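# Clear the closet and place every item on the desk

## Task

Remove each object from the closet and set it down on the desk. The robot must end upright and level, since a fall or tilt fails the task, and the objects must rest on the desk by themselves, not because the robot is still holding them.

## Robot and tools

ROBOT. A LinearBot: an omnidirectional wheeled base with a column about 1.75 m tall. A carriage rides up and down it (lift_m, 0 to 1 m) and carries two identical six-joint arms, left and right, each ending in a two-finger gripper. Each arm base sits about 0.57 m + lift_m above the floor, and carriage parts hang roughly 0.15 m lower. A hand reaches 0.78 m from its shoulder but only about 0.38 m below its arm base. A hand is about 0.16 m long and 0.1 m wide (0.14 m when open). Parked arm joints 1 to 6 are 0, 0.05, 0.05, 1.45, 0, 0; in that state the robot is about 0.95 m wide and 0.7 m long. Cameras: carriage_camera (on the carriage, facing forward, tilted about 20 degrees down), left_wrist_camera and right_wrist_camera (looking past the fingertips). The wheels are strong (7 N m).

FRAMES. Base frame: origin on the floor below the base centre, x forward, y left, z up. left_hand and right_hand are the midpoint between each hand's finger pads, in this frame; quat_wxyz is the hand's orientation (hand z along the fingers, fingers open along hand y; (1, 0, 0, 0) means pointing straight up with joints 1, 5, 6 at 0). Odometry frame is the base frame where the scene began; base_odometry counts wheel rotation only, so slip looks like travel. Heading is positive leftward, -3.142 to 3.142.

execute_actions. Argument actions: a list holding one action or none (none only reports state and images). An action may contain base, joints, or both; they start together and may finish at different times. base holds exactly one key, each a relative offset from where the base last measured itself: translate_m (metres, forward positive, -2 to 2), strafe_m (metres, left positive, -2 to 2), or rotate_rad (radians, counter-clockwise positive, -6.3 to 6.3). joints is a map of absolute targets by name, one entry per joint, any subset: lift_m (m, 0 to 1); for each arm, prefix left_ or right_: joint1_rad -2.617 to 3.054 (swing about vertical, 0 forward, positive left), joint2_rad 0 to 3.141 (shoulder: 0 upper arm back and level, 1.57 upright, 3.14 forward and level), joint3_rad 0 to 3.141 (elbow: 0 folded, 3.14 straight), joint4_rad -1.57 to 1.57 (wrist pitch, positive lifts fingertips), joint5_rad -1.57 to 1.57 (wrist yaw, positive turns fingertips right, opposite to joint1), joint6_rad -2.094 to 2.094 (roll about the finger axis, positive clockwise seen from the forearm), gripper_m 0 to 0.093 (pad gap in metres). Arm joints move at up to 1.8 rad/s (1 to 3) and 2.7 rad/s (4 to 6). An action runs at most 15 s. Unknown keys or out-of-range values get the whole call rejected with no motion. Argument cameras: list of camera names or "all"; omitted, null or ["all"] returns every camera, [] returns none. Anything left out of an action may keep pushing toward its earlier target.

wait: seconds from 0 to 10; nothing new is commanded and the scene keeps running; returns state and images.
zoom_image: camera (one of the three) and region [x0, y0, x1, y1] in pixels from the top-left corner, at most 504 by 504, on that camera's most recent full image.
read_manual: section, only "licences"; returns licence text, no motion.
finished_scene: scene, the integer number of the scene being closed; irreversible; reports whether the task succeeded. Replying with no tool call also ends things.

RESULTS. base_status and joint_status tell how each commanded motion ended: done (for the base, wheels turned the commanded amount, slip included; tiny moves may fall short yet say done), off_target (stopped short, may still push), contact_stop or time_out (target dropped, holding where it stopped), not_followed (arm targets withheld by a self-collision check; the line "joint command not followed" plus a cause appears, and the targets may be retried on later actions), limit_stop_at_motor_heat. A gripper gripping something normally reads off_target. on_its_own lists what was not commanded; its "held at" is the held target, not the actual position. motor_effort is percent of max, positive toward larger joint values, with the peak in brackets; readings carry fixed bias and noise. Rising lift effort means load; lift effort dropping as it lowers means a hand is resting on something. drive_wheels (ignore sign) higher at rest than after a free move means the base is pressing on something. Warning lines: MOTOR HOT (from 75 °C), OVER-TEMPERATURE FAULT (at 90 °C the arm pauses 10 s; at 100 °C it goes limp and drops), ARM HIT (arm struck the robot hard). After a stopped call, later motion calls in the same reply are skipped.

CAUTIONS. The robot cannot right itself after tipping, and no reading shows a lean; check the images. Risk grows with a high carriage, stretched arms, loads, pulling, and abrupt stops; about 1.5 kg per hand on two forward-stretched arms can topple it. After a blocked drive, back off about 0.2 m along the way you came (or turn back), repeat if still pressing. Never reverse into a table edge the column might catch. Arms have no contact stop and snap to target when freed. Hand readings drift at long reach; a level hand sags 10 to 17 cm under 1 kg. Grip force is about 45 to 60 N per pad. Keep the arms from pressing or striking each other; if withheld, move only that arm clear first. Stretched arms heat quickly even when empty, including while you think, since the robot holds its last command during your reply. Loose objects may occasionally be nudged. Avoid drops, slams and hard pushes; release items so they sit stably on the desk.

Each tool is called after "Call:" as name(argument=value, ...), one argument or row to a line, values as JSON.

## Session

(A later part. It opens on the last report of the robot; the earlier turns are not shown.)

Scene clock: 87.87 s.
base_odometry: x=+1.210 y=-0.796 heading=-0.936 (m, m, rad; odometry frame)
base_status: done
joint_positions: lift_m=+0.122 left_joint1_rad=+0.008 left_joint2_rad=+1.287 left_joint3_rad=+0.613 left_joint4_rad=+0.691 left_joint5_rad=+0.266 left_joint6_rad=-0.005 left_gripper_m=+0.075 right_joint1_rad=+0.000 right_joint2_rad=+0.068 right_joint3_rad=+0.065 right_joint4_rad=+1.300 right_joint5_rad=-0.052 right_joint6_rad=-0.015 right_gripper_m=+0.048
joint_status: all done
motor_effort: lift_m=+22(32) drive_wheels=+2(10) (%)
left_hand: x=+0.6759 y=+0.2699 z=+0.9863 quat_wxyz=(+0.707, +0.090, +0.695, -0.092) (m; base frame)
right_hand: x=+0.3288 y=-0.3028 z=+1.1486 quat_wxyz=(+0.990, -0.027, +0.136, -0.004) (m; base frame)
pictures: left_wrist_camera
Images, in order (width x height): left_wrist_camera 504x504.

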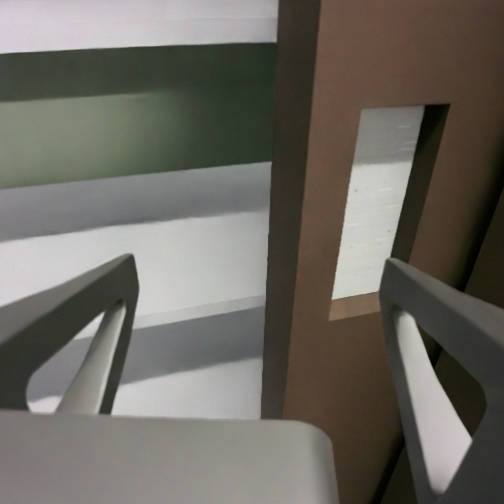

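Call:
execute_actions(
  actions=[
    {"base":{"translate_m":0.03},"joints":{"left_gripper_m":0.066,"lift_m":0.13}},
  ],
  cameras=["left_wrist_camera"],
)

Scene clock: 89.63 s.
base_odometry: x=+1.228 y=-0.820 heading=-0.936 (m, m, rad; odometry frame)
base_status: done
joint_positions: lift_m=+0.130 left_joint1_rad=+0.008 left_joint2_rad=+1.287 left_joint3_rad=+0.613 left_joint4_rad=+0.694 left_joint5_rad=+0.267 left_joint6_rad=-0.005 left_gripper_m=+0.066 right_joint1_rad=+0.000 right_joint2_rad=+0.068 right_joint3_rad=+0.064 right_joint4_rad=+1.300 right_joint5_rad=-0.052 right_joint6_rad=-0.015 right_gripper_m=+0.048
joint_status: all done
motor_effort: lift_m=+23(24) drive_wheels=+2(10) (%)
left_hand: x=+0.6758 y=+0.2698 z=+0.9948 quat_wxyz=(+0.708, +0.090, +0.695, -0.092) (m; base frame)
right_hand: x=+0.3293 y=-0.3029 z=+1.1560 quat_wxyz=(+0.990, -0.027, +0.137, -0.004) (m; base frame)
pictures: left_wrist_camera
Images, in order (width x height): left_wrist_camera 504x504.

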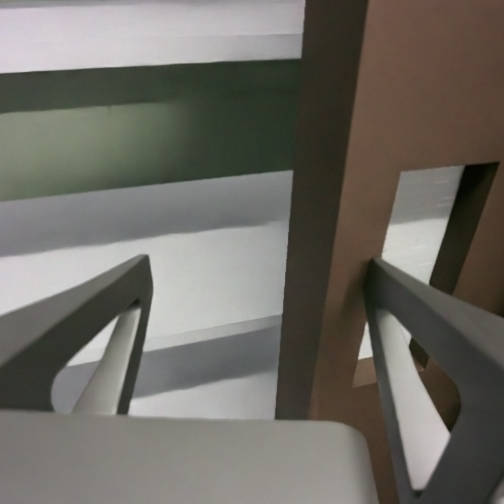

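Tip is at the rim, just left; open wider, then enter.

Call:
execute_actions(
  actions=[
    {"joints":{"left_gripper_m":0.093}},
  ],
  cameras=[],
)

Call:
execute_actions(
  actions=[
    {"base":{"translate_m":0.018},"joints":{"left_joint5_rad":0.3}},
  ],
  cameras=["left_wrist_camera"],
)

Scene clock: 91.43 s.
base_odometry: x=+1.228 y=-0.820 heading=-0.936 (m, m, rad; odometry frame)
base_status: not commanded
joint_positions: lift_m=+0.130 left_joint1_rad=+0.008 left_joint2_rad=+1.287 left_joint3_rad=+0.613 left_joint4_rad=+0.694 left_joint5_rad=+0.267 left_joint6_rad=-0.005 left_gripper_m=+0.093 right_joint1_rad=+0.000 right_joint2_rad=+0.068 right_joint3_rad=+0.064 right_joint4_rad=+1.300 right_joint5_rad=-0.052 right_joint6_rad=-0.015 right_gripper_m=+0.048
joint_status: all done
motor_effort: lift_m=+22(23) drive_wheels=+2(2) (%)
left_hand: x=+0.6758 y=+0.2697 z=+0.9948 quat_wxyz=(+0.708, +0.090, +0.695, -0.092) (m; base frame)
right_hand: x=+0.3293 y=-0.3029 z=+1.1560 quat_wxyz=(+0.990, -0.027, +0.137, -0.004) (m; base frame)
pictures: none
No camera images: the call's "cameras" was empty. Leave "cameras" out to get every camera's image.

Scene clock: 92.27 s.
base_odometry: x=+1.238 y=-0.835 heading=-0.937 (m, m, rad; odometry frame)
base_status: done
joint_positions: lift_m=+0.130 left_joint1_rad=+0.008 left_joint2_rad=+1.287 left_joint3_rad=+0.613 left_joint4_rad=+0.693 left_joint5_rad=+0.295 left_joint6_rad=-0.005 left_gripper_m=+0.093 right_joint1_rad=+0.000 right_joint2_rad=+0.068 right_joint3_rad=+0.064 right_joint4_rad=+1.300 right_joint5_rad=-0.052 right_joint6_rad=-0.015 right_gripper_m=+0.048
joint_status: all done
motor_effort: lift_m=+20(27) drive_wheels=+2(11) (%)
left_hand: x=+0.6745 y=+0.2651 z=+0.9947 quat_wxyz=(+0.706, +0.100, +0.693, -0.102) (m; base frame)
right_hand: x=+0.3293 y=-0.3029 z=+1.1560 quat_wxyz=(+0.990, -0.027, +0.137, -0.004) (m; base frame)
pictures: left_wrist_camera
Images, in order (width x height): left_wrist_camera 504x504.

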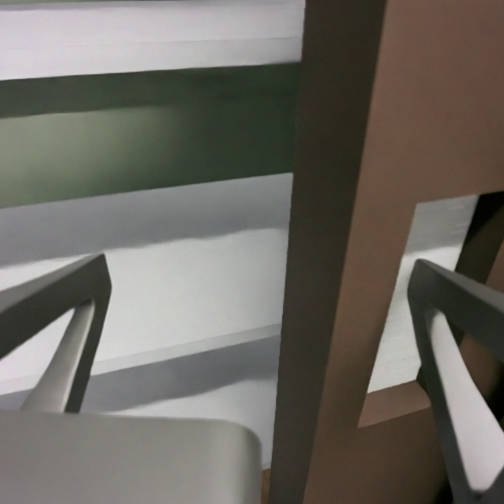

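Call:
execute_actions(
  actions=[
    {"base":{"translate_m":0.012},"joints":{"lift_m":0.12}},
  ],
  cameras=["left_wrist_camera"],
)

Call:
execute_actions(
  actions=[
    {"joints":{"left_gripper_m":0}},
  ],
  cameras=["left_wrist_camera"],
)

Scene clock: 94.63 s.
base_odometry: x=+1.245 y=-0.845 heading=-0.937 (m, m, rad; odometry frame)
base_status: translate_m contact_stop (by the wheels' count: +0.012 of +0.012)
joint_positions: lift_m=+0.120 left_joint1_rad=+0.008 left_joint2_rad=+1.287 left_joint3_rad=+0.613 left_joint4_rad=+0.695 left_joint5_rad=+0.365 left_joint6_rad=-0.005 left_gripper_m=+0.093 right_joint1_rad=+0.000 right_joint2_rad=+0.068 right_joint3_rad=+0.061 right_joint4_rad=+1.301 right_joint5_rad=-0.051 right_joint6_rad=-0.015 right_gripper_m=+0.048
joint_status: all done
motor_effort: lift_m=+24(24) drive_wheels=+1(13) (%)
left_hand: x=+0.6707 y=+0.2536 z=+0.9849 quat_wxyz=(+0.703, +0.125, +0.689, -0.126) (m; base frame)
right_hand: x=+0.3298 y=-0.3030 z=+1.1452 quat_wxyz=(+0.990, -0.026, +0.138, -0.004) (m; base frame)
pictures: left_wrist_camera
Images, in order (width x height): left_wrist_camera 504x504.

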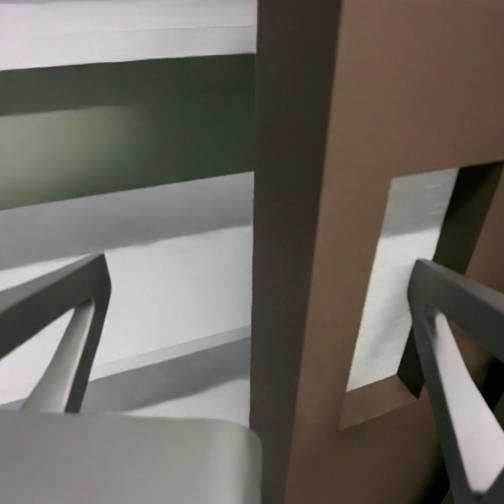

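not run: a stop came earlier in this reply.

Call:
execute_actions(
  actions=[
    {"joints":{"left_gripper_m":0}},
  ],
  cameras=["left_wrist_camera"],
)

Call:
execute_actions(
  actions=[
    {"base":{"strafe_m":0.3},"joints":{"left_joint5_rad":0.2}},
  ],
  cameras=["left_wrist_camera","carriage_camera"],
)

Scene clock: 96.53 s.
base_odometry: x=+1.245 y=-0.844 heading=-0.937 (m, m, rad; odometry frame)
base_status: not commanded
joint_positions: lift_m=+0.120 left_joint1_rad=-0.005 left_joint2_rad=+1.262 left_joint3_rad=+0.596 left_joint4_rad=+0.688 left_joint5_rad=+0.421 left_joint6_rad=-0.003 left_gripper_m=+0.024 right_joint1_rad=+0.000 right_joint2_rad=+0.068 right_joint3_rad=+0.061 right_joint4_rad=+1.300 right_joint5_rad=-0.052 right_joint6_rad=-0.015 right_gripper_m=+0.048
joint_status: left_gripper_m off_target (ended at +0.024, target +0.000)
motor_effort: lift_m=+26(22) drive_wheels=+4(8) (%)
left_hand: x=+0.6606 y=+0.2394 z=+0.9850 quat_wxyz=(+0.698, +0.150, +0.684, -0.149) (m; base frame)
right_hand: x=+0.3300 y=-0.3029 z=+1.1452 quat_wxyz=(+0.990, -0.027, +0.138, -0.004) (m; base frame)
pictures: left_wrist_camera
Images, in order (width x height): left_wrist_camera 504x504.

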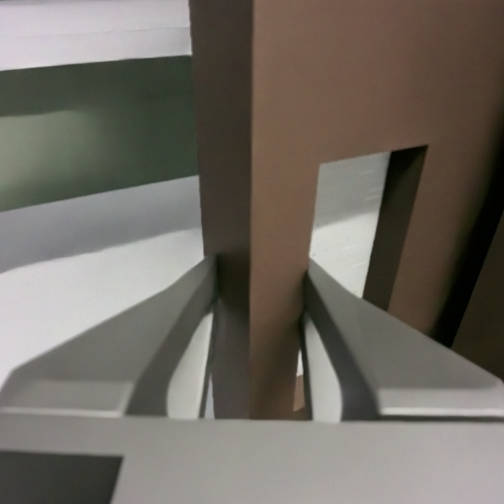

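Scene clock: 99.00 s.
base_odometry: x=+1.487 y=-0.667 heading=-0.937 (m, m, rad; odometry frame)
base_status: done
joint_positions: lift_m=+0.120 left_joint1_rad=-0.063 left_joint2_rad=+1.236 left_joint3_rad=+0.578 left_joint4_rad=+0.678 left_joint5_rad=+0.461 left_joint6_rad=-0.002 left_gripper_m=+0.025 right_joint1_rad=+0.000 right_joint2_rad=+0.068 right_joint3_rad=+0.061 right_joint4_rad=+1.300 right_joint5_rad=-0.052 right_joint6_rad=-0.015 right_gripper_m=+0.048
joint_status: left_joint5_rad off_target (ended at +0.461, target +0.200)
motor_effort: lift_m=+22(25) drive_wheels=+0(16) (%)
left_hand: x=+0.6468 y=+0.2108 z=+0.9845 quat_wxyz=(+0.690, +0.184, +0.676, -0.182) (m; base frame)
right_hand: x=+0.3300 y=-0.3029 z=+1.1452 quat_wxyz=(+0.990, -0.027, +0.138, -0.004) (m; base frame)
pictures: carriage_camera, left_wrist_camera
Images, in order (width x height): carriage_camera 504x504, left_wrist_camera 504x504.

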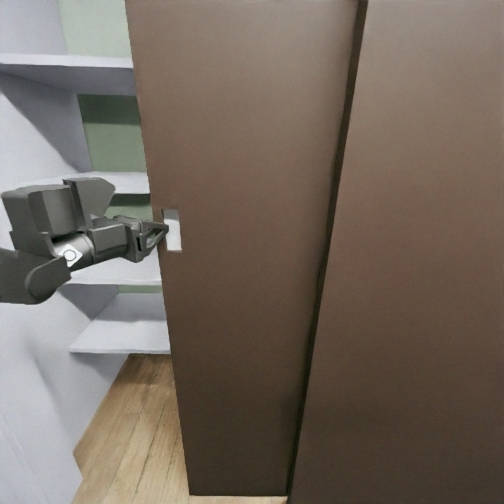

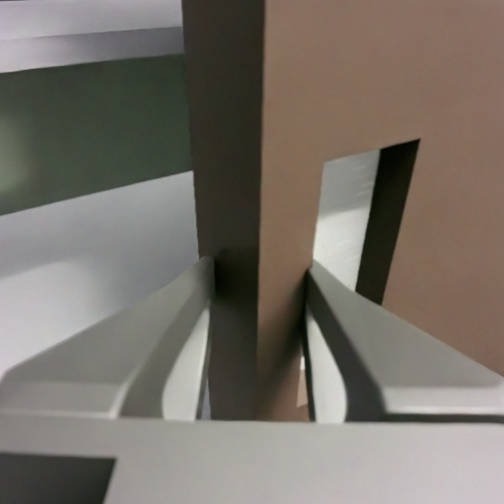

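Call:
execute_actions(
  actions=[
    {"base":{"translate_m":-0.17},"joints":{"left_gripper_m":0.093}},
  ],
  cameras=[],
)

Call:
execute_actions(
  actions=[
    {"base":{"strafe_m":-1.17},"joints":{"left_joint5_rad":-0.2}},
  ],
  cameras=["left_wrist_camera","carriage_camera"],
)

Scene clock: 102.60 s.
base_odometry: x=+1.386 y=-0.530 heading=-0.937 (m, m, rad; odometry frame)
base_status: done
joint_positions: lift_m=+0.120 left_joint1_rad=-0.009 left_joint2_rad=+1.280 left_joint3_rad=+0.608 left_joint4_rad=+0.686 left_joint5_rad=+0.207 left_joint6_rad=-0.001 left_gripper_m=+0.093 right_joint1_rad=+0.000 right_joint2_rad=+0.068 right_joint3_rad=+0.061 right_joint4_rad=+1.300 right_joint5_rad=-0.052 right_joint6_rad=-0.015 right_gripper_m=+0.048
joint_status: all done
on_its_own: left_joint5_rad moved -0.254 to your old target +0.200
motor_effort: lift_m=+19(25) drive_wheels=-3(11) (%)
left_hand: x=+0.6761 y=+0.2729 z=+0.9832 quat_wxyz=(+0.708, +0.076, +0.698, -0.076) (m; base frame)
right_hand: x=+0.3300 y=-0.3029 z=+1.1452 quat_wxyz=(+0.990, -0.027, +0.138, -0.004) (m; base frame)
pictures: none
No camera images: the call's "cameras" was empty. Leave "cameras" out to get every camera's image.

Scene clock: 107.23 s.
base_odometry: x=+0.443 y=-1.222 heading=-0.937 (m, m, rad; odometry frame)
base_status: done
joint_positions: lift_m=+0.120 left_joint1_rad=-0.009 left_joint2_rad=+1.280 left_joint3_rad=+0.608 left_joint4_rad=+0.686 left_joint5_rad=-0.196 left_joint6_rad=-0.001 left_gripper_m=+0.093 right_joint1_rad=+0.000 right_joint2_rad=+0.068 right_joint3_rad=+0.061 right_joint4_rad=+1.300 right_joint5_rad=-0.052 right_joint6_rad=-0.015 right_gripper_m=+0.048
joint_status: all done
motor_effort: lift_m=+24(22) drive_wheels=-4(10) (%)
left_hand: x=+0.6770 y=+0.3417 z=+0.9832 quat_wxyz=(+0.709, -0.067, +0.699, +0.065) (m; base frame)
right_hand: x=+0.3300 y=-0.3029 z=+1.1452 quat_wxyz=(+0.990, -0.027, +0.138, -0.004) (m; base frame)
pictures: carriage_camera, left_wrist_camera
Images, in order (width x height): carriage_camera 504x504, left_wrist_camera 504x504.

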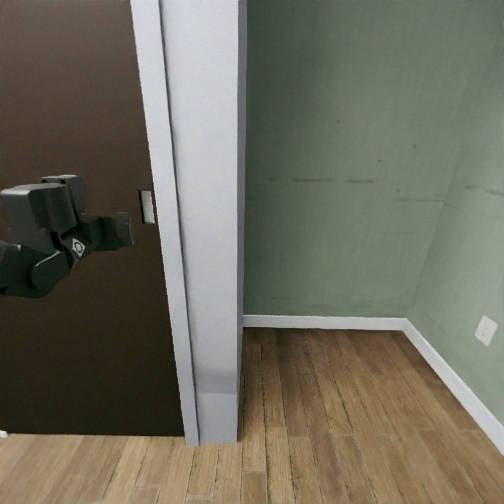

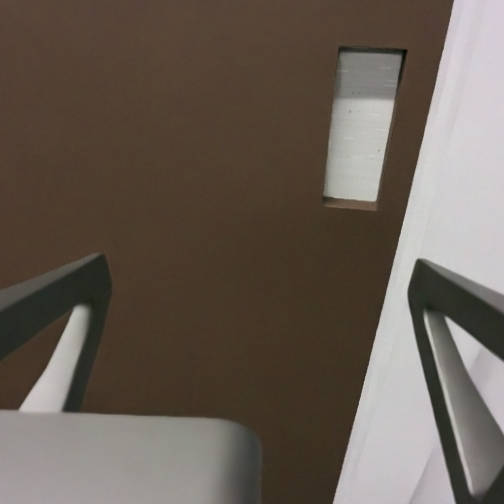

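Call:
execute_actions(
  actions=[
    {"base":{"strafe_m":0.022},"joints":{"left_joint5_rad":-0.3}},
  ],
  cameras=[],
)

Call:
execute_actions(
  actions=[
    {"base":{"translate_m":0.095}},
  ],
  cameras=["left_wrist_camera"],
)

Scene clock: 109.47 s.
base_odometry: x=+0.461 y=-1.209 heading=-0.938 (m, m, rad; odometry frame)
base_status: done
joint_positions: lift_m=+0.120 left_joint1_rad=-0.009 left_joint2_rad=+1.280 left_joint3_rad=+0.608 left_joint4_rad=+0.686 left_joint5_rad=-0.295 left_joint6_rad=-0.001 left_gripper_m=+0.093 right_joint1_rad=+0.000 right_joint2_rad=+0.068 right_joint3_rad=+0.061 right_joint4_rad=+1.300 right_joint5_rad=-0.052 right_joint6_rad=-0.015 right_gripper_m=+0.048
joint_status: all done
motor_effort: lift_m=+23(24) drive_wheels=-1(14) (%)
left_hand: x=+0.6731 y=+0.3582 z=+0.9831 quat_wxyz=(+0.705, -0.102, +0.695, +0.100) (m; base frame)
right_hand: x=+0.3300 y=-0.3029 z=+1.1452 quat_wxyz=(+0.990, -0.027, +0.138, -0.004) (m; base frame)
pictures: none
No camera images: the call's "cameras" was empty. Leave "cameras" out to get every camera's image.

Scene clock: 111.00 s.
base_odometry: x=+0.517 y=-1.286 heading=-0.938 (m, m, rad; odometry frame)
base_status: done
joint_positions: lift_m=+0.120 left_joint1_rad=-0.009 left_joint2_rad=+1.280 left_joint3_rad=+0.608 left_joint4_rad=+0.686 left_joint5_rad=-0.295 left_joint6_rad=-0.001 left_gripper_m=+0.093 right_joint1_rad=+0.000 right_joint2_rad=+0.068 right_joint3_rad=+0.061 right_joint4_rad=+1.300 right_joint5_rad=-0.052 right_joint6_rad=-0.015 right_gripper_m=+0.048
joint_status: not commanded
motor_effort: lift_m=+24(31) drive_wheels=-5(9) (%)
left_hand: x=+0.6730 y=+0.3582 z=+0.9831 quat_wxyz=(+0.705, -0.102, +0.695, +0.100) (m; base frame)
right_hand: x=+0.3300 y=-0.3029 z=+1.1451 quat_wxyz=(+0.990, -0.027, +0.138, -0.004) (m; base frame)
pictures: left_wrist_camera
Images, in order (width x height): left_wrist_camera 504x504.

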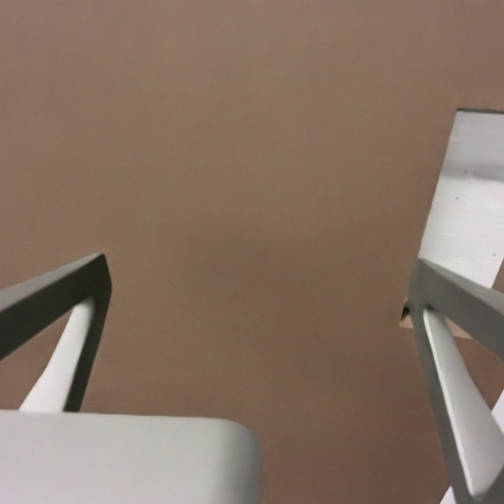

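Call:
execute_actions(
  actions=[
    {"base":{"strafe_m":-0.012},"joints":{"lift_m":0.128}},
  ],
  cameras=[],
)

Call:
execute_actions(
  actions=[
    {"base":{"translate_m":0.025}},
  ],
  cameras=["left_wrist_camera"],
)

Scene clock: 113.07 s.
base_odometry: x=+0.507 y=-1.293 heading=-0.938 (m, m, rad; odometry frame)
base_status: done
joint_positions: lift_m=+0.128 left_joint1_rad=-0.009 left_joint2_rad=+1.283 left_joint3_rad=+0.610 left_joint4_rad=+0.689 left_joint5_rad=-0.296 left_joint6_rad=-0.001 left_gripper_m=+0.093 right_joint1_rad=+0.000 right_joint2_rad=+0.068 right_joint3_rad=+0.061 right_joint4_rad=+1.300 right_joint5_rad=-0.052 right_joint6_rad=-0.015 right_gripper_m=+0.048
joint_status: all done
motor_effort: lift_m=+24(26) drive_wheels=+3(8) (%)
left_hand: x=+0.6735 y=+0.3583 z=+0.9918 quat_wxyz=(+0.706, -0.102, +0.694, +0.100) (m; base frame)
right_hand: x=+0.3302 y=-0.3029 z=+1.1531 quat_wxyz=(+0.990, -0.027, +0.138, -0.004) (m; base frame)
pictures: none
No camera images: the call's "cameras" was empty. Leave "cameras" out to get every camera's image.

Scene clock: 114.10 s.
base_odometry: x=+0.522 y=-1.313 heading=-0.938 (m, m, rad; odometry frame)
base_status: done
joint_positions: lift_m=+0.128 left_joint1_rad=-0.009 left_joint2_rad=+1.283 left_joint3_rad=+0.610 left_joint4_rad=+0.689 left_joint5_rad=-0.296 left_joint6_rad=-0.001 left_gripper_m=+0.093 right_joint1_rad=+0.000 right_joint2_rad=+0.068 right_joint3_rad=+0.061 right_joint4_rad=+1.299 right_joint5_rad=-0.052 right_joint6_rad=-0.015 right_gripper_m=+0.048
joint_status: not commanded
motor_effort: lift_m=+25(21) drive_wheels=+2(9) (%)
left_hand: x=+0.6735 y=+0.3584 z=+0.9918 quat_wxyz=(+0.705, -0.103, +0.694, +0.100) (m; base frame)
right_hand: x=+0.3303 y=-0.3029 z=+1.1530 quat_wxyz=(+0.990, -0.027, +0.139, -0.004) (m; base frame)
pictures: left_wrist_camera
Images, in order (width x height): left_wrist_camera 504x504.

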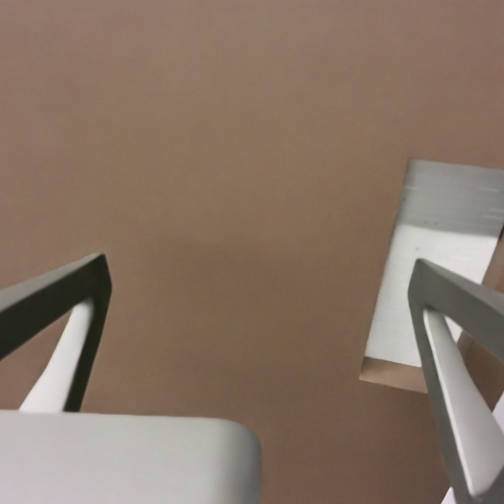

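Call:
execute_actions(
  actions=[
    {"base":{"translate_m":0.013},"joints":{"left_joint5_rad":-0.3}},
  ],
  cameras=["left_wrist_camera"],
)

Call:
execute_actions(
  actions=[
    {"base":{"strafe_m":0.25},"joints":{"left_joint5_rad":-0.4}},
  ],
  cameras=["left_wrist_camera","carriage_camera"],
)

Scene clock: 116.43 s.
base_odometry: x=+0.530 y=-1.324 heading=-0.938 (m, m, rad; odometry frame)
base_status: done
joint_positions: lift_m=+0.128 left_joint1_rad=-0.009 left_joint2_rad=+1.283 left_joint3_rad=+0.610 left_joint4_rad=+0.689 left_joint5_rad=-0.296 left_joint6_rad=-0.001 left_gripper_m=+0.093 right_joint1_rad=+0.000 right_joint2_rad=+0.068 right_joint3_rad=+0.061 right_joint4_rad=+1.300 right_joint5_rad=-0.052 right_joint6_rad=-0.015 right_gripper_m=+0.048
joint_status: all done
motor_effort: lift_m=+23(24) drive_wheels=-5(11) (%)
left_hand: x=+0.6735 y=+0.3584 z=+0.9918 quat_wxyz=(+0.705, -0.103, +0.694, +0.100) (m; base frame)
right_hand: x=+0.3302 y=-0.3029 z=+1.1531 quat_wxyz=(+0.990, -0.027, +0.138, -0.004) (m; base frame)
pictures: left_wrist_camera
Images, in order (width x height): left_wrist_camera 504x504.

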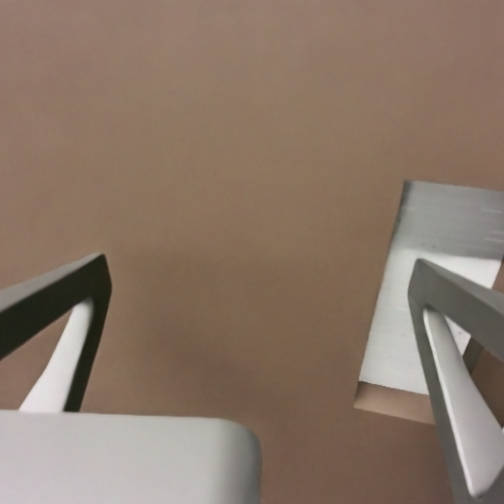

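Scene clock: 118.73 s.
base_odometry: x=+0.731 y=-1.176 heading=-0.938 (m, m, rad; odometry frame)
base_status: done
joint_positions: lift_m=+0.128 left_joint1_rad=-0.052 left_joint2_rad=+1.240 left_joint3_rad=+0.577 left_joint4_rad=+0.680 left_joint5_rad=-0.251 left_joint6_rad=+0.000 left_gripper_m=+0.093 right_joint1_rad=+0.000 right_joint2_rad=+0.068 right_joint3_rad=+0.061 right_joint4_rad=+1.300 right_joint5_rad=-0.051 right_joint6_rad=-0.015 right_gripper_m=+0.048
joint_status: left_joint5_rad off_target (ended at -0.251, target -0.400)
motor_effort: lift_m=+21(24) drive_wheels=-1(15) (%)
left_hand: x=+0.6672 y=+0.3336 z=+0.9908 quat_wxyz=(+0.709, -0.071, +0.698, +0.069) (m; base frame)
right_hand: x=+0.3302 y=-0.3030 z=+1.1531 quat_wxyz=(+0.990, -0.026, +0.138, -0.004) (m; base frame)
pictures: carriage_camera, left_wrist_camera
Images, in order (width x height): carriage_camera 504x504, left_wrist_camera 504x504.

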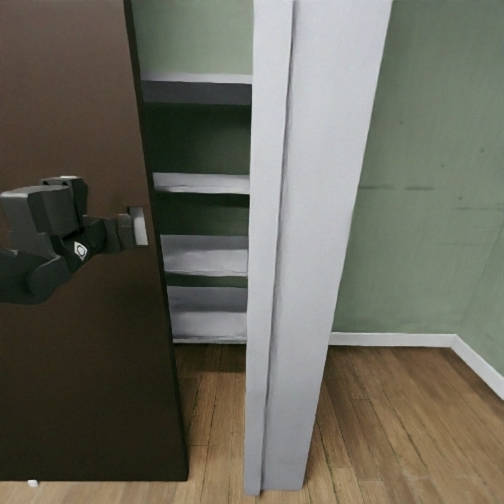

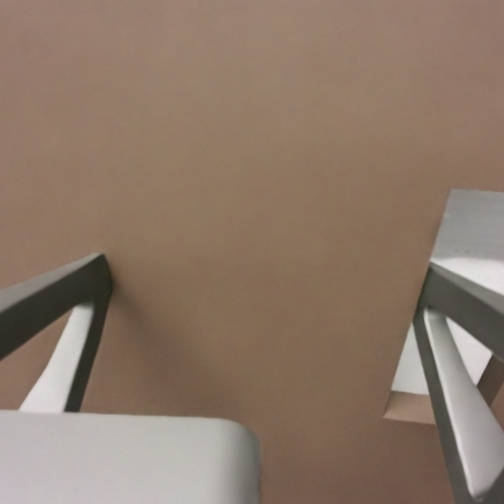

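Call:
execute_actions(
  actions=[
    {"base":{"translate_m":-0.04},"joints":{"left_gripper_m":0,"left_joint5_rad":0.0}},
  ],
  cameras=[],
)

Call:
execute_actions(
  actions=[
    {"base":{"strafe_m":-0.15}},
  ],
  cameras=["left_wrist_camera"],
)

Call:
execute_actions(
  actions=[
    {"base":{"translate_m":0.18}},
  ],
  cameras=["left_wrist_camera","carriage_camera"],
)

Call:
execute_actions(
  actions=[
    {"base":{"strafe_m":0.56},"joints":{"left_joint5_rad":-0.05}},
  ],
  cameras=["left_wrist_camera","carriage_camera"],
)

Scene clock: 122.07 s.
base_odometry: x=+0.708 y=-1.144 heading=-0.938 (m, m, rad; odometry frame)
base_status: done
joint_positions: lift_m=+0.128 left_joint1_rad=-0.009 left_joint2_rad=+1.280 left_joint3_rad=+0.604 left_joint4_rad=+0.683 left_joint5_rad=-0.001 left_joint6_rad=-0.001 left_gripper_m=+0.000 right_joint1_rad=+0.000 right_joint2_rad=+0.068 right_joint3_rad=+0.061 right_joint4_rad=+1.300 right_joint5_rad=-0.051 right_joint6_rad=-0.015 right_gripper_m=+0.048
joint_status: all done
motor_effort: lift_m=+24(23) drive_wheels=-2(11) (%)
left_hand: x=+0.6795 y=+0.3081 z=+0.9889 quat_wxyz=(+0.710, +0.003, +0.705, -0.004) (m; base frame)
right_hand: x=+0.3302 y=-0.3030 z=+1.1531 quat_wxyz=(+0.990, -0.026, +0.138, -0.004) (m; base frame)
pictures: none
No camera images: the call's "cameras" was empty. Leave "cameras" out to get every camera's image.

Scene clock: 124.00 s.
base_odometry: x=+0.587 y=-1.232 heading=-0.939 (m, m, rad; odometry frame)
base_status: done
joint_positions: lift_m=+0.128 left_joint1_rad=-0.008 left_joint2_rad=+1.280 left_joint3_rad=+0.604 left_joint4_rad=+0.683 left_joint5_rad=-0.001 left_joint6_rad=-0.001 left_gripper_m=+0.000 right_joint1_rad=+0.000 right_joint2_rad=+0.068 right_joint3_rad=+0.061 right_joint4_rad=+1.300 right_joint5_rad=-0.051 right_joint6_rad=-0.015 right_gripper_m=+0.048
joint_status: not commanded
motor_effort: lift_m=+18(25) drive_wheels=-3(10) (%)
left_hand: x=+0.6795 y=+0.3084 z=+0.9889 quat_wxyz=(+0.710, +0.002, +0.705, -0.003) (m; base frame)
right_hand: x=+0.3302 y=-0.3030 z=+1.1531 quat_wxyz=(+0.990, -0.026, +0.138, -0.004) (m; base frame)
pictures: left_wrist_camera
Images, in order (width x height): left_wrist_camera 504x504.

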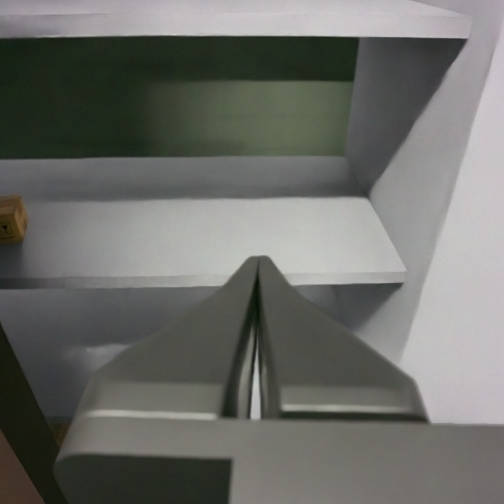

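Scene clock: 125.97 s.
base_odometry: x=+0.693 y=-1.378 heading=-0.939 (m, m, rad; odometry frame)
base_status: done
joint_positions: lift_m=+0.128 left_joint1_rad=-0.008 left_joint2_rad=+1.280 left_joint3_rad=+0.604 left_joint4_rad=+0.684 left_joint5_rad=-0.001 left_joint6_rad=-0.001 left_gripper_m=+0.000 right_joint1_rad=+0.000 right_joint2_rad=+0.068 right_joint3_rad=+0.061 right_joint4_rad=+1.300 right_joint5_rad=-0.051 right_joint6_rad=-0.015 right_gripper_m=+0.048
joint_status: not commanded
motor_effort: lift_m=+23(23) drive_wheels=-5(10) (%)
left_hand: x=+0.6795 y=+0.3084 z=+0.9891 quat_wxyz=(+0.710, +0.002, +0.704, -0.003) (m; base frame)
right_hand: x=+0.3302 y=-0.3030 z=+1.1531 quat_wxyz=(+0.990, -0.026, +0.138, -0.004) (m; base frame)
pictures: carriage_camera, left_wrist_camera
Images, in order (width x height): carriage_camera 504x504, left_wrist_camera 504x504.

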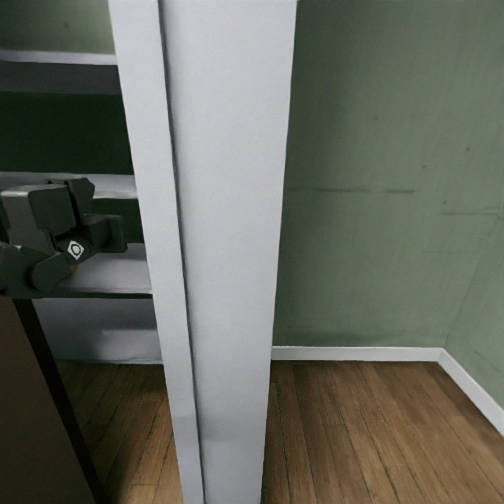

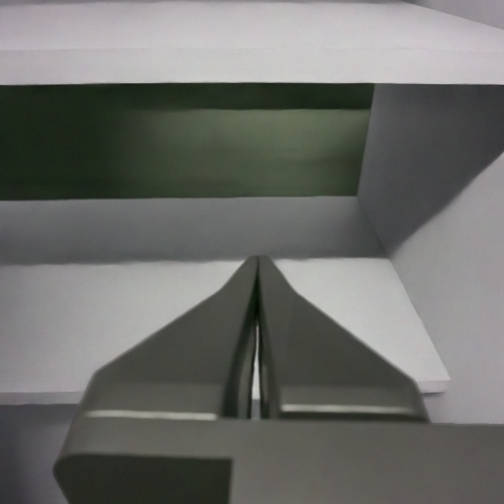

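Scene clock: 129.23 s.
base_odometry: x=+1.145 y=-1.047 heading=-0.939 (m, m, rad; odometry frame)
base_status: done
joint_positions: lift_m=+0.128 left_joint1_rad=-0.135 left_joint2_rad=+1.291 left_joint3_rad=+0.609 left_joint4_rad=+0.681 left_joint5_rad=-0.115 left_joint6_rad=+0.010 left_gripper_m=+0.000 right_joint1_rad=+0.000 right_joint2_rad=+0.068 right_joint3_rad=+0.061 right_joint4_rad=+1.299 right_joint5_rad=-0.051 right_joint6_rad=-0.015 right_gripper_m=+0.048
joint_status: left_joint5_rad off_target (ended at -0.115, target -0.050)
motor_effort: lift_m=+22(21) drive_wheels=+10(20) (%)
left_hand: x=+0.6795 y=+0.2750 z=+0.9863 quat_wxyz=(+0.707, +0.010, +0.707, -0.003) (m; base frame)
right_hand: x=+0.3303 y=-0.3031 z=+1.1531 quat_wxyz=(+0.990, -0.026, +0.139, -0.004) (m; base frame)
pictures: carriage_camera, left_wrist_camera
Images, in order (width x height): carriage_camera 504x504, left_wrist_camera 504x504.

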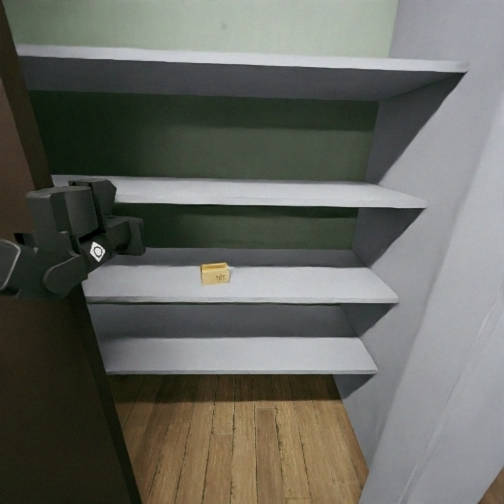

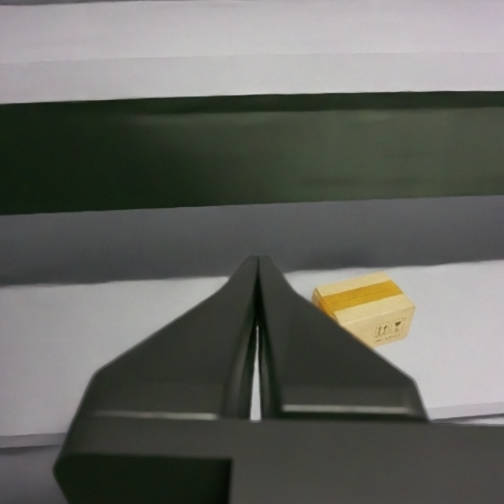

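Call:
execute_actions(
  actions=[
    {"base":{"strafe_m":-0.07},"joints":{"lift_m":0.128}},
  ],
  cameras=[],
)

Call:
execute_actions(
  actions=[
    {"joints":{"lift_m":0.42,"left_joint2_rad":0.8,"left_joint3_rad":0.3,"left_joint4_rad":0.3,"left_gripper_m":0.093,"left_joint5_rad":0}},
  ],
  cameras=["carriage_camera"],
)

Call:
zoom_image(
  camera="carriage_camera",
  region=[130,300,270,400],
)

Scene clock: 132.10 s.
base_odometry: x=+1.088 y=-1.089 heading=-0.939 (m, m, rad; odometry frame)
base_status: done
joint_positions: lift_m=+0.128 left_joint1_rad=-0.007 left_joint2_rad=+1.291 left_joint3_rad=+0.609 left_joint4_rad=+0.684 left_joint5_rad=-0.056 left_joint6_rad=+0.010 left_gripper_m=+0.000 right_joint1_rad=+0.000 right_joint2_rad=+0.068 right_joint3_rad=+0.061 right_joint4_rad=+1.300 right_joint5_rad=-0.051 right_joint6_rad=-0.015 right_gripper_m=+0.048
joint_status: all done
on_its_own: left_joint5_rad moved +0.060 to your old target -0.050
motor_effort: lift_m=+23(27) drive_wheels=+4(12) (%)
left_hand: x=+0.6816 y=+0.3187 z=+0.9870 quat_wxyz=(+0.707, -0.014, +0.706, +0.021) (m; base frame)
right_hand: x=+0.3302 y=-0.3031 z=+1.1531 quat_wxyz=(+0.990, -0.026, +0.138, -0.004) (m; base frame)
pictures: none
No camera images: the call's "cameras" was empty. Leave "cameras" out to get every camera's image.

Scene clock: 133.80 s.
base_odometry: x=+1.088 y=-1.089 heading=-0.939 (m, m, rad; odometry frame)
base_status: not commanded
joint_positions: lift_m=+0.420 left_joint1_rad=-0.008 left_joint2_rad=+0.815 left_joint3_rad=+0.316 left_joint4_rad=+0.299 left_joint5_rad=+0.057 left_joint6_rad=-0.006 left_gripper_m=+0.093 right_joint1_rad=+0.000 right_joint2_rad=+0.068 right_joint3_rad=+0.061 right_joint4_rad=+1.300 right_joint5_rad=-0.050 right_joint6_rad=-0.015 right_gripper_m=+0.048
joint_status: left_joint5_rad off_target (ended at +0.057, target +0.000); the others done
motor_effort: lift_m=+19(25) drive_wheels=+3(7) (%)
left_hand: x=+0.5842 y=+0.2994 z=+1.2115 quat_wxyz=(+0.632, +0.019, +0.774, -0.026) (m; base frame)
right_hand: x=+0.3302 y=-0.3032 z=+1.4451 quat_wxyz=(+0.990, -0.026, +0.138, -0.004) (m; base frame)
pictures: carriage_camera
Images, in order (width x height): carriage_camera 504x504.

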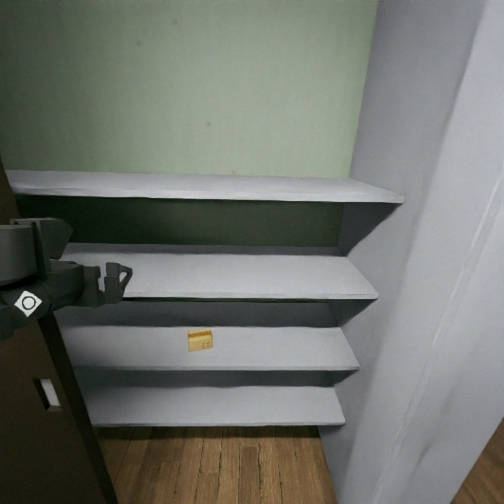

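Region (130, 300, 270, 400) of carriage_camera's 504x504 image, scaled by 3.600, with more detail than that image has; it fills the top 360 rows of this view, and the rest is white.

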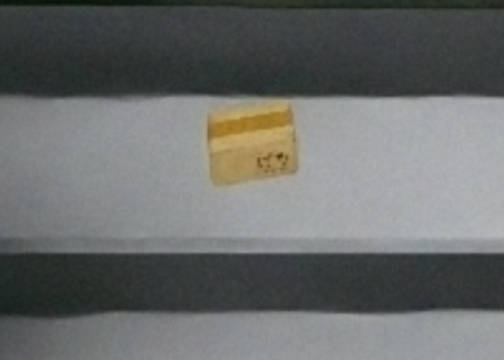

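Call:
execute_actions(
  actions=[
    {"base":{"rotate_rad":-0.3},"joints":{"lift_m":0.1,"left_joint5_rad":1.45,"right_joint4_rad":1.45}},
  ],
  cameras=[],
)

Call:
execute_actions(
  actions=[
    {"joints":{"left_joint1_rad":0.45,"left_joint2_rad":2.3,"left_joint3_rad":1.36,"left_joint4_rad":0.96}},
  ],
  cameras=["carriage_camera"],
)

Call:
execute_actions(
  actions=[
    {"base":{"translate_m":0.17},"joints":{"left_joint1_rad":0.75}},
  ],
  cameras=["carriage_camera","left_wrist_camera"],
)

Scene clock: 142.10 s.
base_odometry: x=+1.088 y=-1.088 heading=-1.239 (m, m, rad; odometry frame)
base_status: done
joint_positions: lift_m=+0.100 left_joint1_rad=-0.008 left_joint2_rad=+0.814 left_joint3_rad=+0.316 left_joint4_rad=+0.308 left_joint5_rad=+1.445 left_joint6_rad=-0.006 left_gripper_m=+0.093 right_joint1_rad=+0.000 right_joint2_rad=+0.068 right_joint3_rad=+0.061 right_joint4_rad=+1.442 right_joint5_rad=-0.050 right_joint6_rad=-0.015 right_gripper_m=+0.048
joint_status: all done
motor_effort: lift_m=+21(26) drive_wheels=+5(11) (%)
left_hand: x=+0.4359 y=+0.1399 z=+0.9223 quat_wxyz=(+0.474, +0.422, +0.578, -0.513) (m; base frame)
right_hand: x=+0.2960 y=-0.3032 z=+1.1322 quat_wxyz=(+0.997, -0.026, +0.068, -0.006) (m; base frame)
pictures: none
No camera images: the call's "cameras" was empty. Leave "cameras" out to get every camera's image.

Scene clock: 143.97 s.
base_odometry: x=+1.088 y=-1.088 heading=-1.237 (m, m, rad; odometry frame)
base_status: not commanded
joint_positions: lift_m=+0.100 left_joint1_rad=+0.451 left_joint2_rad=+2.046 left_joint3_rad=+1.264 left_joint4_rad=+1.564 left_joint5_rad=+1.571 left_joint6_rad=+0.189 left_gripper_m=+0.092 right_joint1_rad=+0.000 right_joint2_rad=+0.068 right_joint3_rad=+0.061 right_joint4_rad=+1.446 right_joint5_rad=-0.051 right_joint6_rad=-0.015 right_gripper_m=+0.048
joint_status: left_joint2_rad off_target (ended at +2.046, target +2.300); left_joint3_rad off_target (ended at +1.264, target +1.360); left_joint4_rad off_target (ended at +1.564, target +0.960); the others done
motor_effort: lift_m=+24(21) drive_wheels=+27(27) (%)
left_hand: x=+0.7040 y=+0.3355 z=+0.9694 quat_wxyz=(+0.705, +0.612, +0.354, -0.053) (m; base frame)
right_hand: x=+0.2950 y=-0.3031 z=+1.1323 quat_wxyz=(+0.998, -0.026, +0.065, -0.006) (m; base frame)
pictures: carriage_camera
ARM HIT: the robot struck itself hard.
Images, in order (width x height): carriage_camera 504x504.

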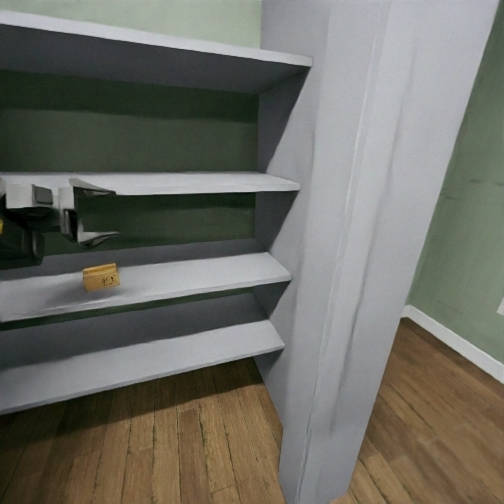

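Scene clock: 144.87 s.
base_odometry: x=+1.092 y=-1.100 heading=-1.233 (m, m, rad; odometry frame)
base_status: translate_m contact_stop (by the wheels' count: +0.012 of +0.170)
joint_positions: lift_m=+0.100 left_joint1_rad=+0.466 left_joint2_rad=+2.017 left_joint3_rad=+1.224 left_joint4_rad=+1.564 left_joint5_rad=+1.572 left_joint6_rad=+0.192 left_gripper_m=+0.092 right_joint1_rad=+0.000 right_joint2_rad=+0.068 right_joint3_rad=+0.060 right_joint4_rad=+1.446 right_joint5_rad=-0.051 right_joint6_rad=-0.015 right_gripper_m=+0.048
joint_status: left_joint1_rad off_target (ended at +0.466, target +0.750)
motor_effort: lift_m=+24(27) drive_wheels=+17(50) (%)
left_hand: x=+0.6967 y=+0.3387 z=+0.9696 quat_wxyz=(+0.705, +0.608, +0.362, -0.050) (m; base frame)
right_hand: x=+0.2955 y=-0.3031 z=+1.1319 quat_wxyz=(+0.997, -0.026, +0.066, -0.006) (m; base frame)
pictures: carriage_camera, left_wrist_camera
Images, in order (width x height): carriage_camera 504x504, left_wrist_camera 504x504.

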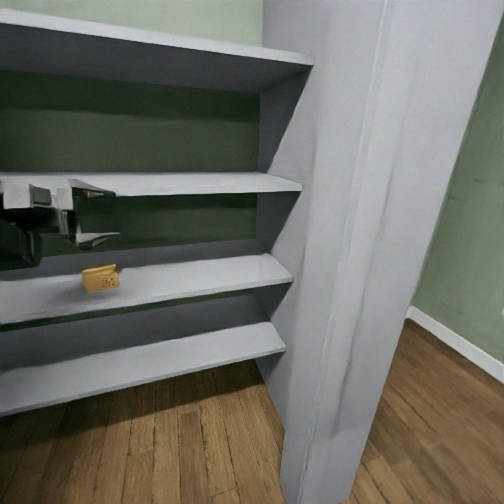

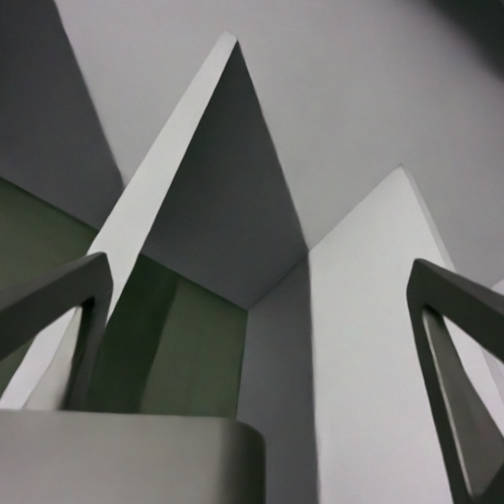

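Call:
execute_actions(
  actions=[],
)

Scene clock: 148.83 s.
base_odometry: x=+1.092 y=-1.100 heading=-1.233 (m, m, rad; odometry frame)
base_status: translate_m contact_stop (by the wheels' count: +0.012 of +0.170)
joint_positions: lift_m=+0.100 left_joint1_rad=+0.466 left_joint2_rad=+2.017 left_joint3_rad=+1.224 left_joint4_rad=+1.564 left_joint5_rad=+1.572 left_joint6_rad=+0.192 left_gripper_m=+0.092 right_joint1_rad=+0.000 right_joint2_rad=+0.068 right_joint3_rad=+0.060 right_joint4_rad=+1.446 right_joint5_rad=-0.051 right_joint6_rad=-0.015 right_gripper_m=+0.048
joint_status: left_joint1_rad off_target (ended at +0.466, target +0.750)
motor_effort: lift_m=+24(27) drive_wheels=+17(50) (%)
left_hand: x=+0.6967 y=+0.3387 z=+0.9696 quat_wxyz=(+0.705, +0.608, +0.362, -0.050) (m; base frame)
right_hand: x=+0.2955 y=-0.3031 z=+1.1319 quat_wxyz=(+0.997, -0.026, +0.066, -0.006) (m; base frame)
pictures: carriage_camera, left_wrist_camera, right_wrist_camera
Images, in order (width x height): carriage_camera 504x504, left_wrist_camera 504x504, right_wrist_camera 504x504.

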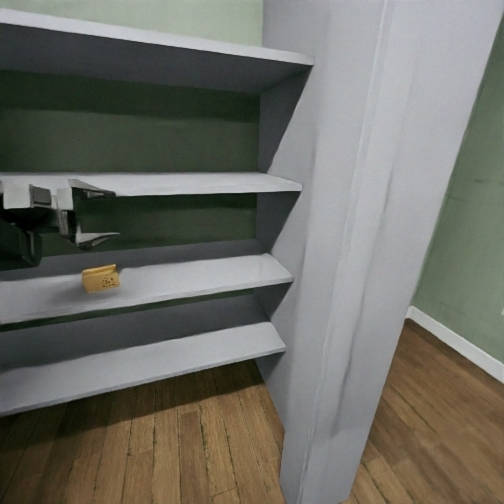

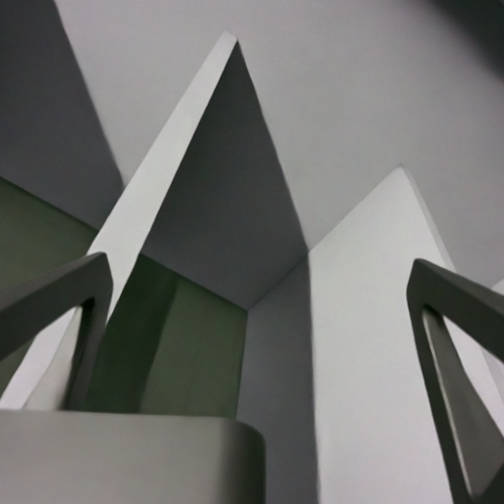

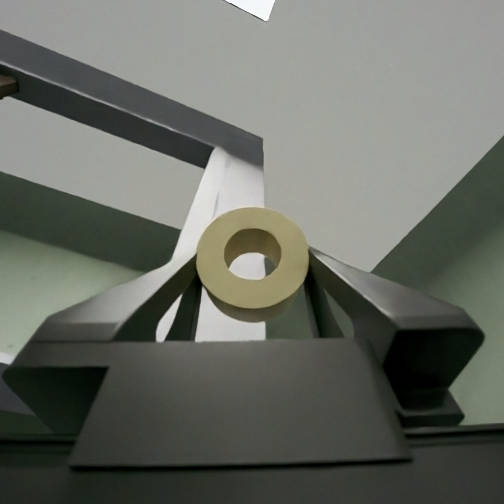

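Call:
execute_actions(
  actions=[
    {"base":{"translate_m":-0.15},"joints":{"left_joint1_rad":0.4,"left_joint2_rad":1.95,"left_joint3_rad":1.2,"left_joint4_rad":1.45,"left_joint5_rad":1.5,"left_joint6_rad":0.1}},
  ],
  cameras=["carriage_camera"],
)

Call:
execute_actions(
  actions=[
    {"base":{"rotate_rad":0.295},"joints":{"left_joint1_rad":0.0}},
  ],
  cameras=["carriage_camera"],
)

Scene clock: 153.73 s.
base_odometry: x=+1.042 y=-0.958 heading=-1.234 (m, m, rad; odometry frame)
base_status: done
joint_positions: lift_m=+0.100 left_joint1_rad=+0.393 left_joint2_rad=+1.951 left_joint3_rad=+1.219 left_joint4_rad=+1.466 left_joint5_rad=+1.505 left_joint6_rad=+0.111 left_gripper_m=+0.093 right_joint1_rad=+0.000 right_joint2_rad=+0.068 right_joint3_rad=+0.060 right_joint4_rad=+1.445 right_joint5_rad=-0.051 right_joint6_rad=-0.015 right_gripper_m=+0.048
joint_status: all done
motor_effort: lift_m=+25(23) drive_wheels=-7(14) (%)
left_hand: x=+0.6994 y=+0.3081 z=+0.9957 quat_wxyz=(+0.715, +0.576, +0.382, -0.103) (m; base frame)
right_hand: x=+0.2956 y=-0.3031 z=+1.1320 quat_wxyz=(+0.997, -0.026, +0.067, -0.006) (m; base frame)
pictures: carriage_camera
Images, in order (width x height): carriage_camera 504x504.

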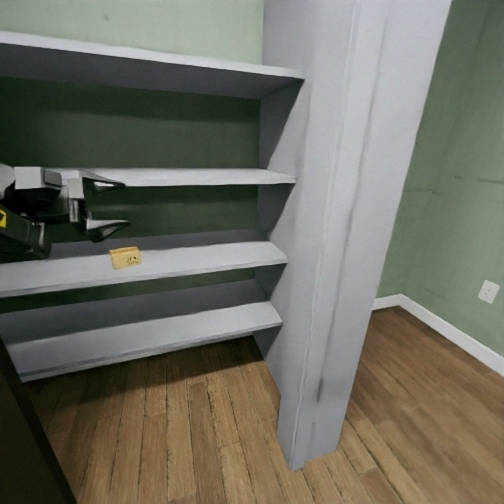

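Scene clock: 155.23 s.
base_odometry: x=+1.042 y=-0.958 heading=-0.940 (m, m, rad; odometry frame)
base_status: done
joint_positions: lift_m=+0.100 left_joint1_rad=-0.065 left_joint2_rad=+1.951 left_joint3_rad=+1.219 left_joint4_rad=+1.465 left_joint5_rad=+1.501 left_joint6_rad=+0.110 left_gripper_m=+0.093 right_joint1_rad=+0.000 right_joint2_rad=+0.068 right_joint3_rad=+0.060 right_joint4_rad=+1.447 right_joint5_rad=-0.051 right_joint6_rad=-0.015 right_gripper_m=+0.048
joint_status: left_joint1_rad off_target (ended at -0.065, target +0.000)
motor_effort: lift_m=+23(26) drive_wheels=+12(12) (%)
left_hand: x=+0.6531 y=+0.1144 z=+0.9961 quat_wxyz=(+0.674, +0.647, +0.242, -0.262) (m; base frame)
right_hand: x=+0.2952 y=-0.3030 z=+1.1320 quat_wxyz=(+0.997, -0.026, +0.066, -0.006) (m; base frame)
pictures: carriage_camera
Images, in order (width x height): carriage_camera 504x504.

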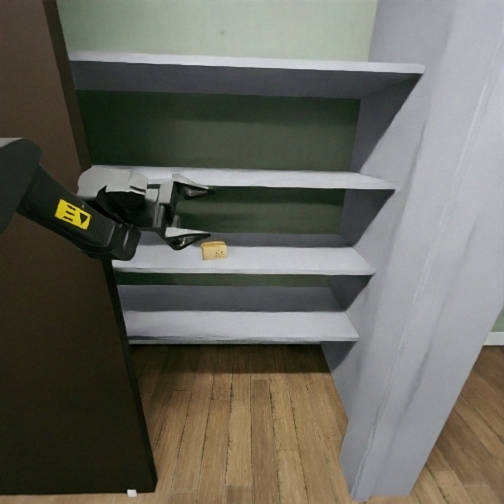

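Call:
execute_actions(
  actions=[
    {"base":{"strafe_m":-0.13},"joints":{"left_joint1_rad":-0.05}},
  ],
  cameras=[],
)

Call:
execute_actions(
  actions=[
    {"joints":{"left_joint2_rad":2.3,"left_joint3_rad":1.36,"left_joint4_rad":0.96,"left_joint6_rad":0,"left_joint1_rad":0.05}},
  ],
  cameras=["carriage_camera"],
)

Scene clock: 158.53 s.
base_odometry: x=+0.937 y=-1.035 heading=-0.939 (m, m, rad; odometry frame)
base_status: done
joint_positions: lift_m=+0.100 left_joint1_rad=-0.058 left_joint2_rad=+1.951 left_joint3_rad=+1.219 left_joint4_rad=+1.465 left_joint5_rad=+1.501 left_joint6_rad=+0.110 left_gripper_m=+0.093 right_joint1_rad=+0.000 right_joint2_rad=+0.068 right_joint3_rad=+0.060 right_joint4_rad=+1.447 right_joint5_rad=-0.051 right_joint6_rad=-0.015 right_gripper_m=+0.048
joint_status: all done
motor_effort: lift_m=+24(24) drive_wheels=-7(14) (%)
left_hand: x=+0.6546 y=+0.1173 z=+0.9961 quat_wxyz=(+0.675, +0.646, +0.244, -0.260) (m; base frame)
right_hand: x=+0.2952 y=-0.3030 z=+1.1320 quat_wxyz=(+0.997, -0.026, +0.066, -0.006) (m; base frame)
pictures: none
No camera images: the call's "cameras" was empty. Leave "cameras" out to get every camera's image.

Scene clock: 159.63 s.
base_odometry: x=+0.937 y=-1.035 heading=-0.939 (m, m, rad; odometry frame)
base_status: not commanded
joint_positions: lift_m=+0.100 left_joint1_rad=+0.056 left_joint2_rad=+2.307 left_joint3_rad=+1.358 left_joint4_rad=+0.969 left_joint5_rad=+1.496 left_joint6_rad=+0.010 left_gripper_m=+0.093 right_joint1_rad=+0.000 right_joint2_rad=+0.068 right_joint3_rad=+0.060 right_joint4_rad=+1.447 right_joint5_rad=-0.051 right_joint6_rad=-0.015 right_gripper_m=+0.048
joint_status: all done
motor_effort: lift_m=+25(23) drive_wheels=-7(7) (%)
left_hand: x=+0.7451 y=+0.1671 z=+0.8458 quat_wxyz=(+0.539, +0.474, +0.524, -0.459) (m; base frame)
right_hand: x=+0.2952 y=-0.3030 z=+1.1320 quat_wxyz=(+0.997, -0.026, +0.066, -0.006) (m; base frame)
pictures: carriage_camera
Images, in order (width x height): carriage_camera 504x504.

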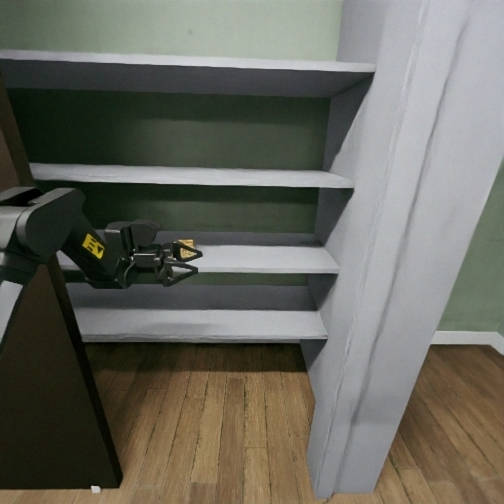

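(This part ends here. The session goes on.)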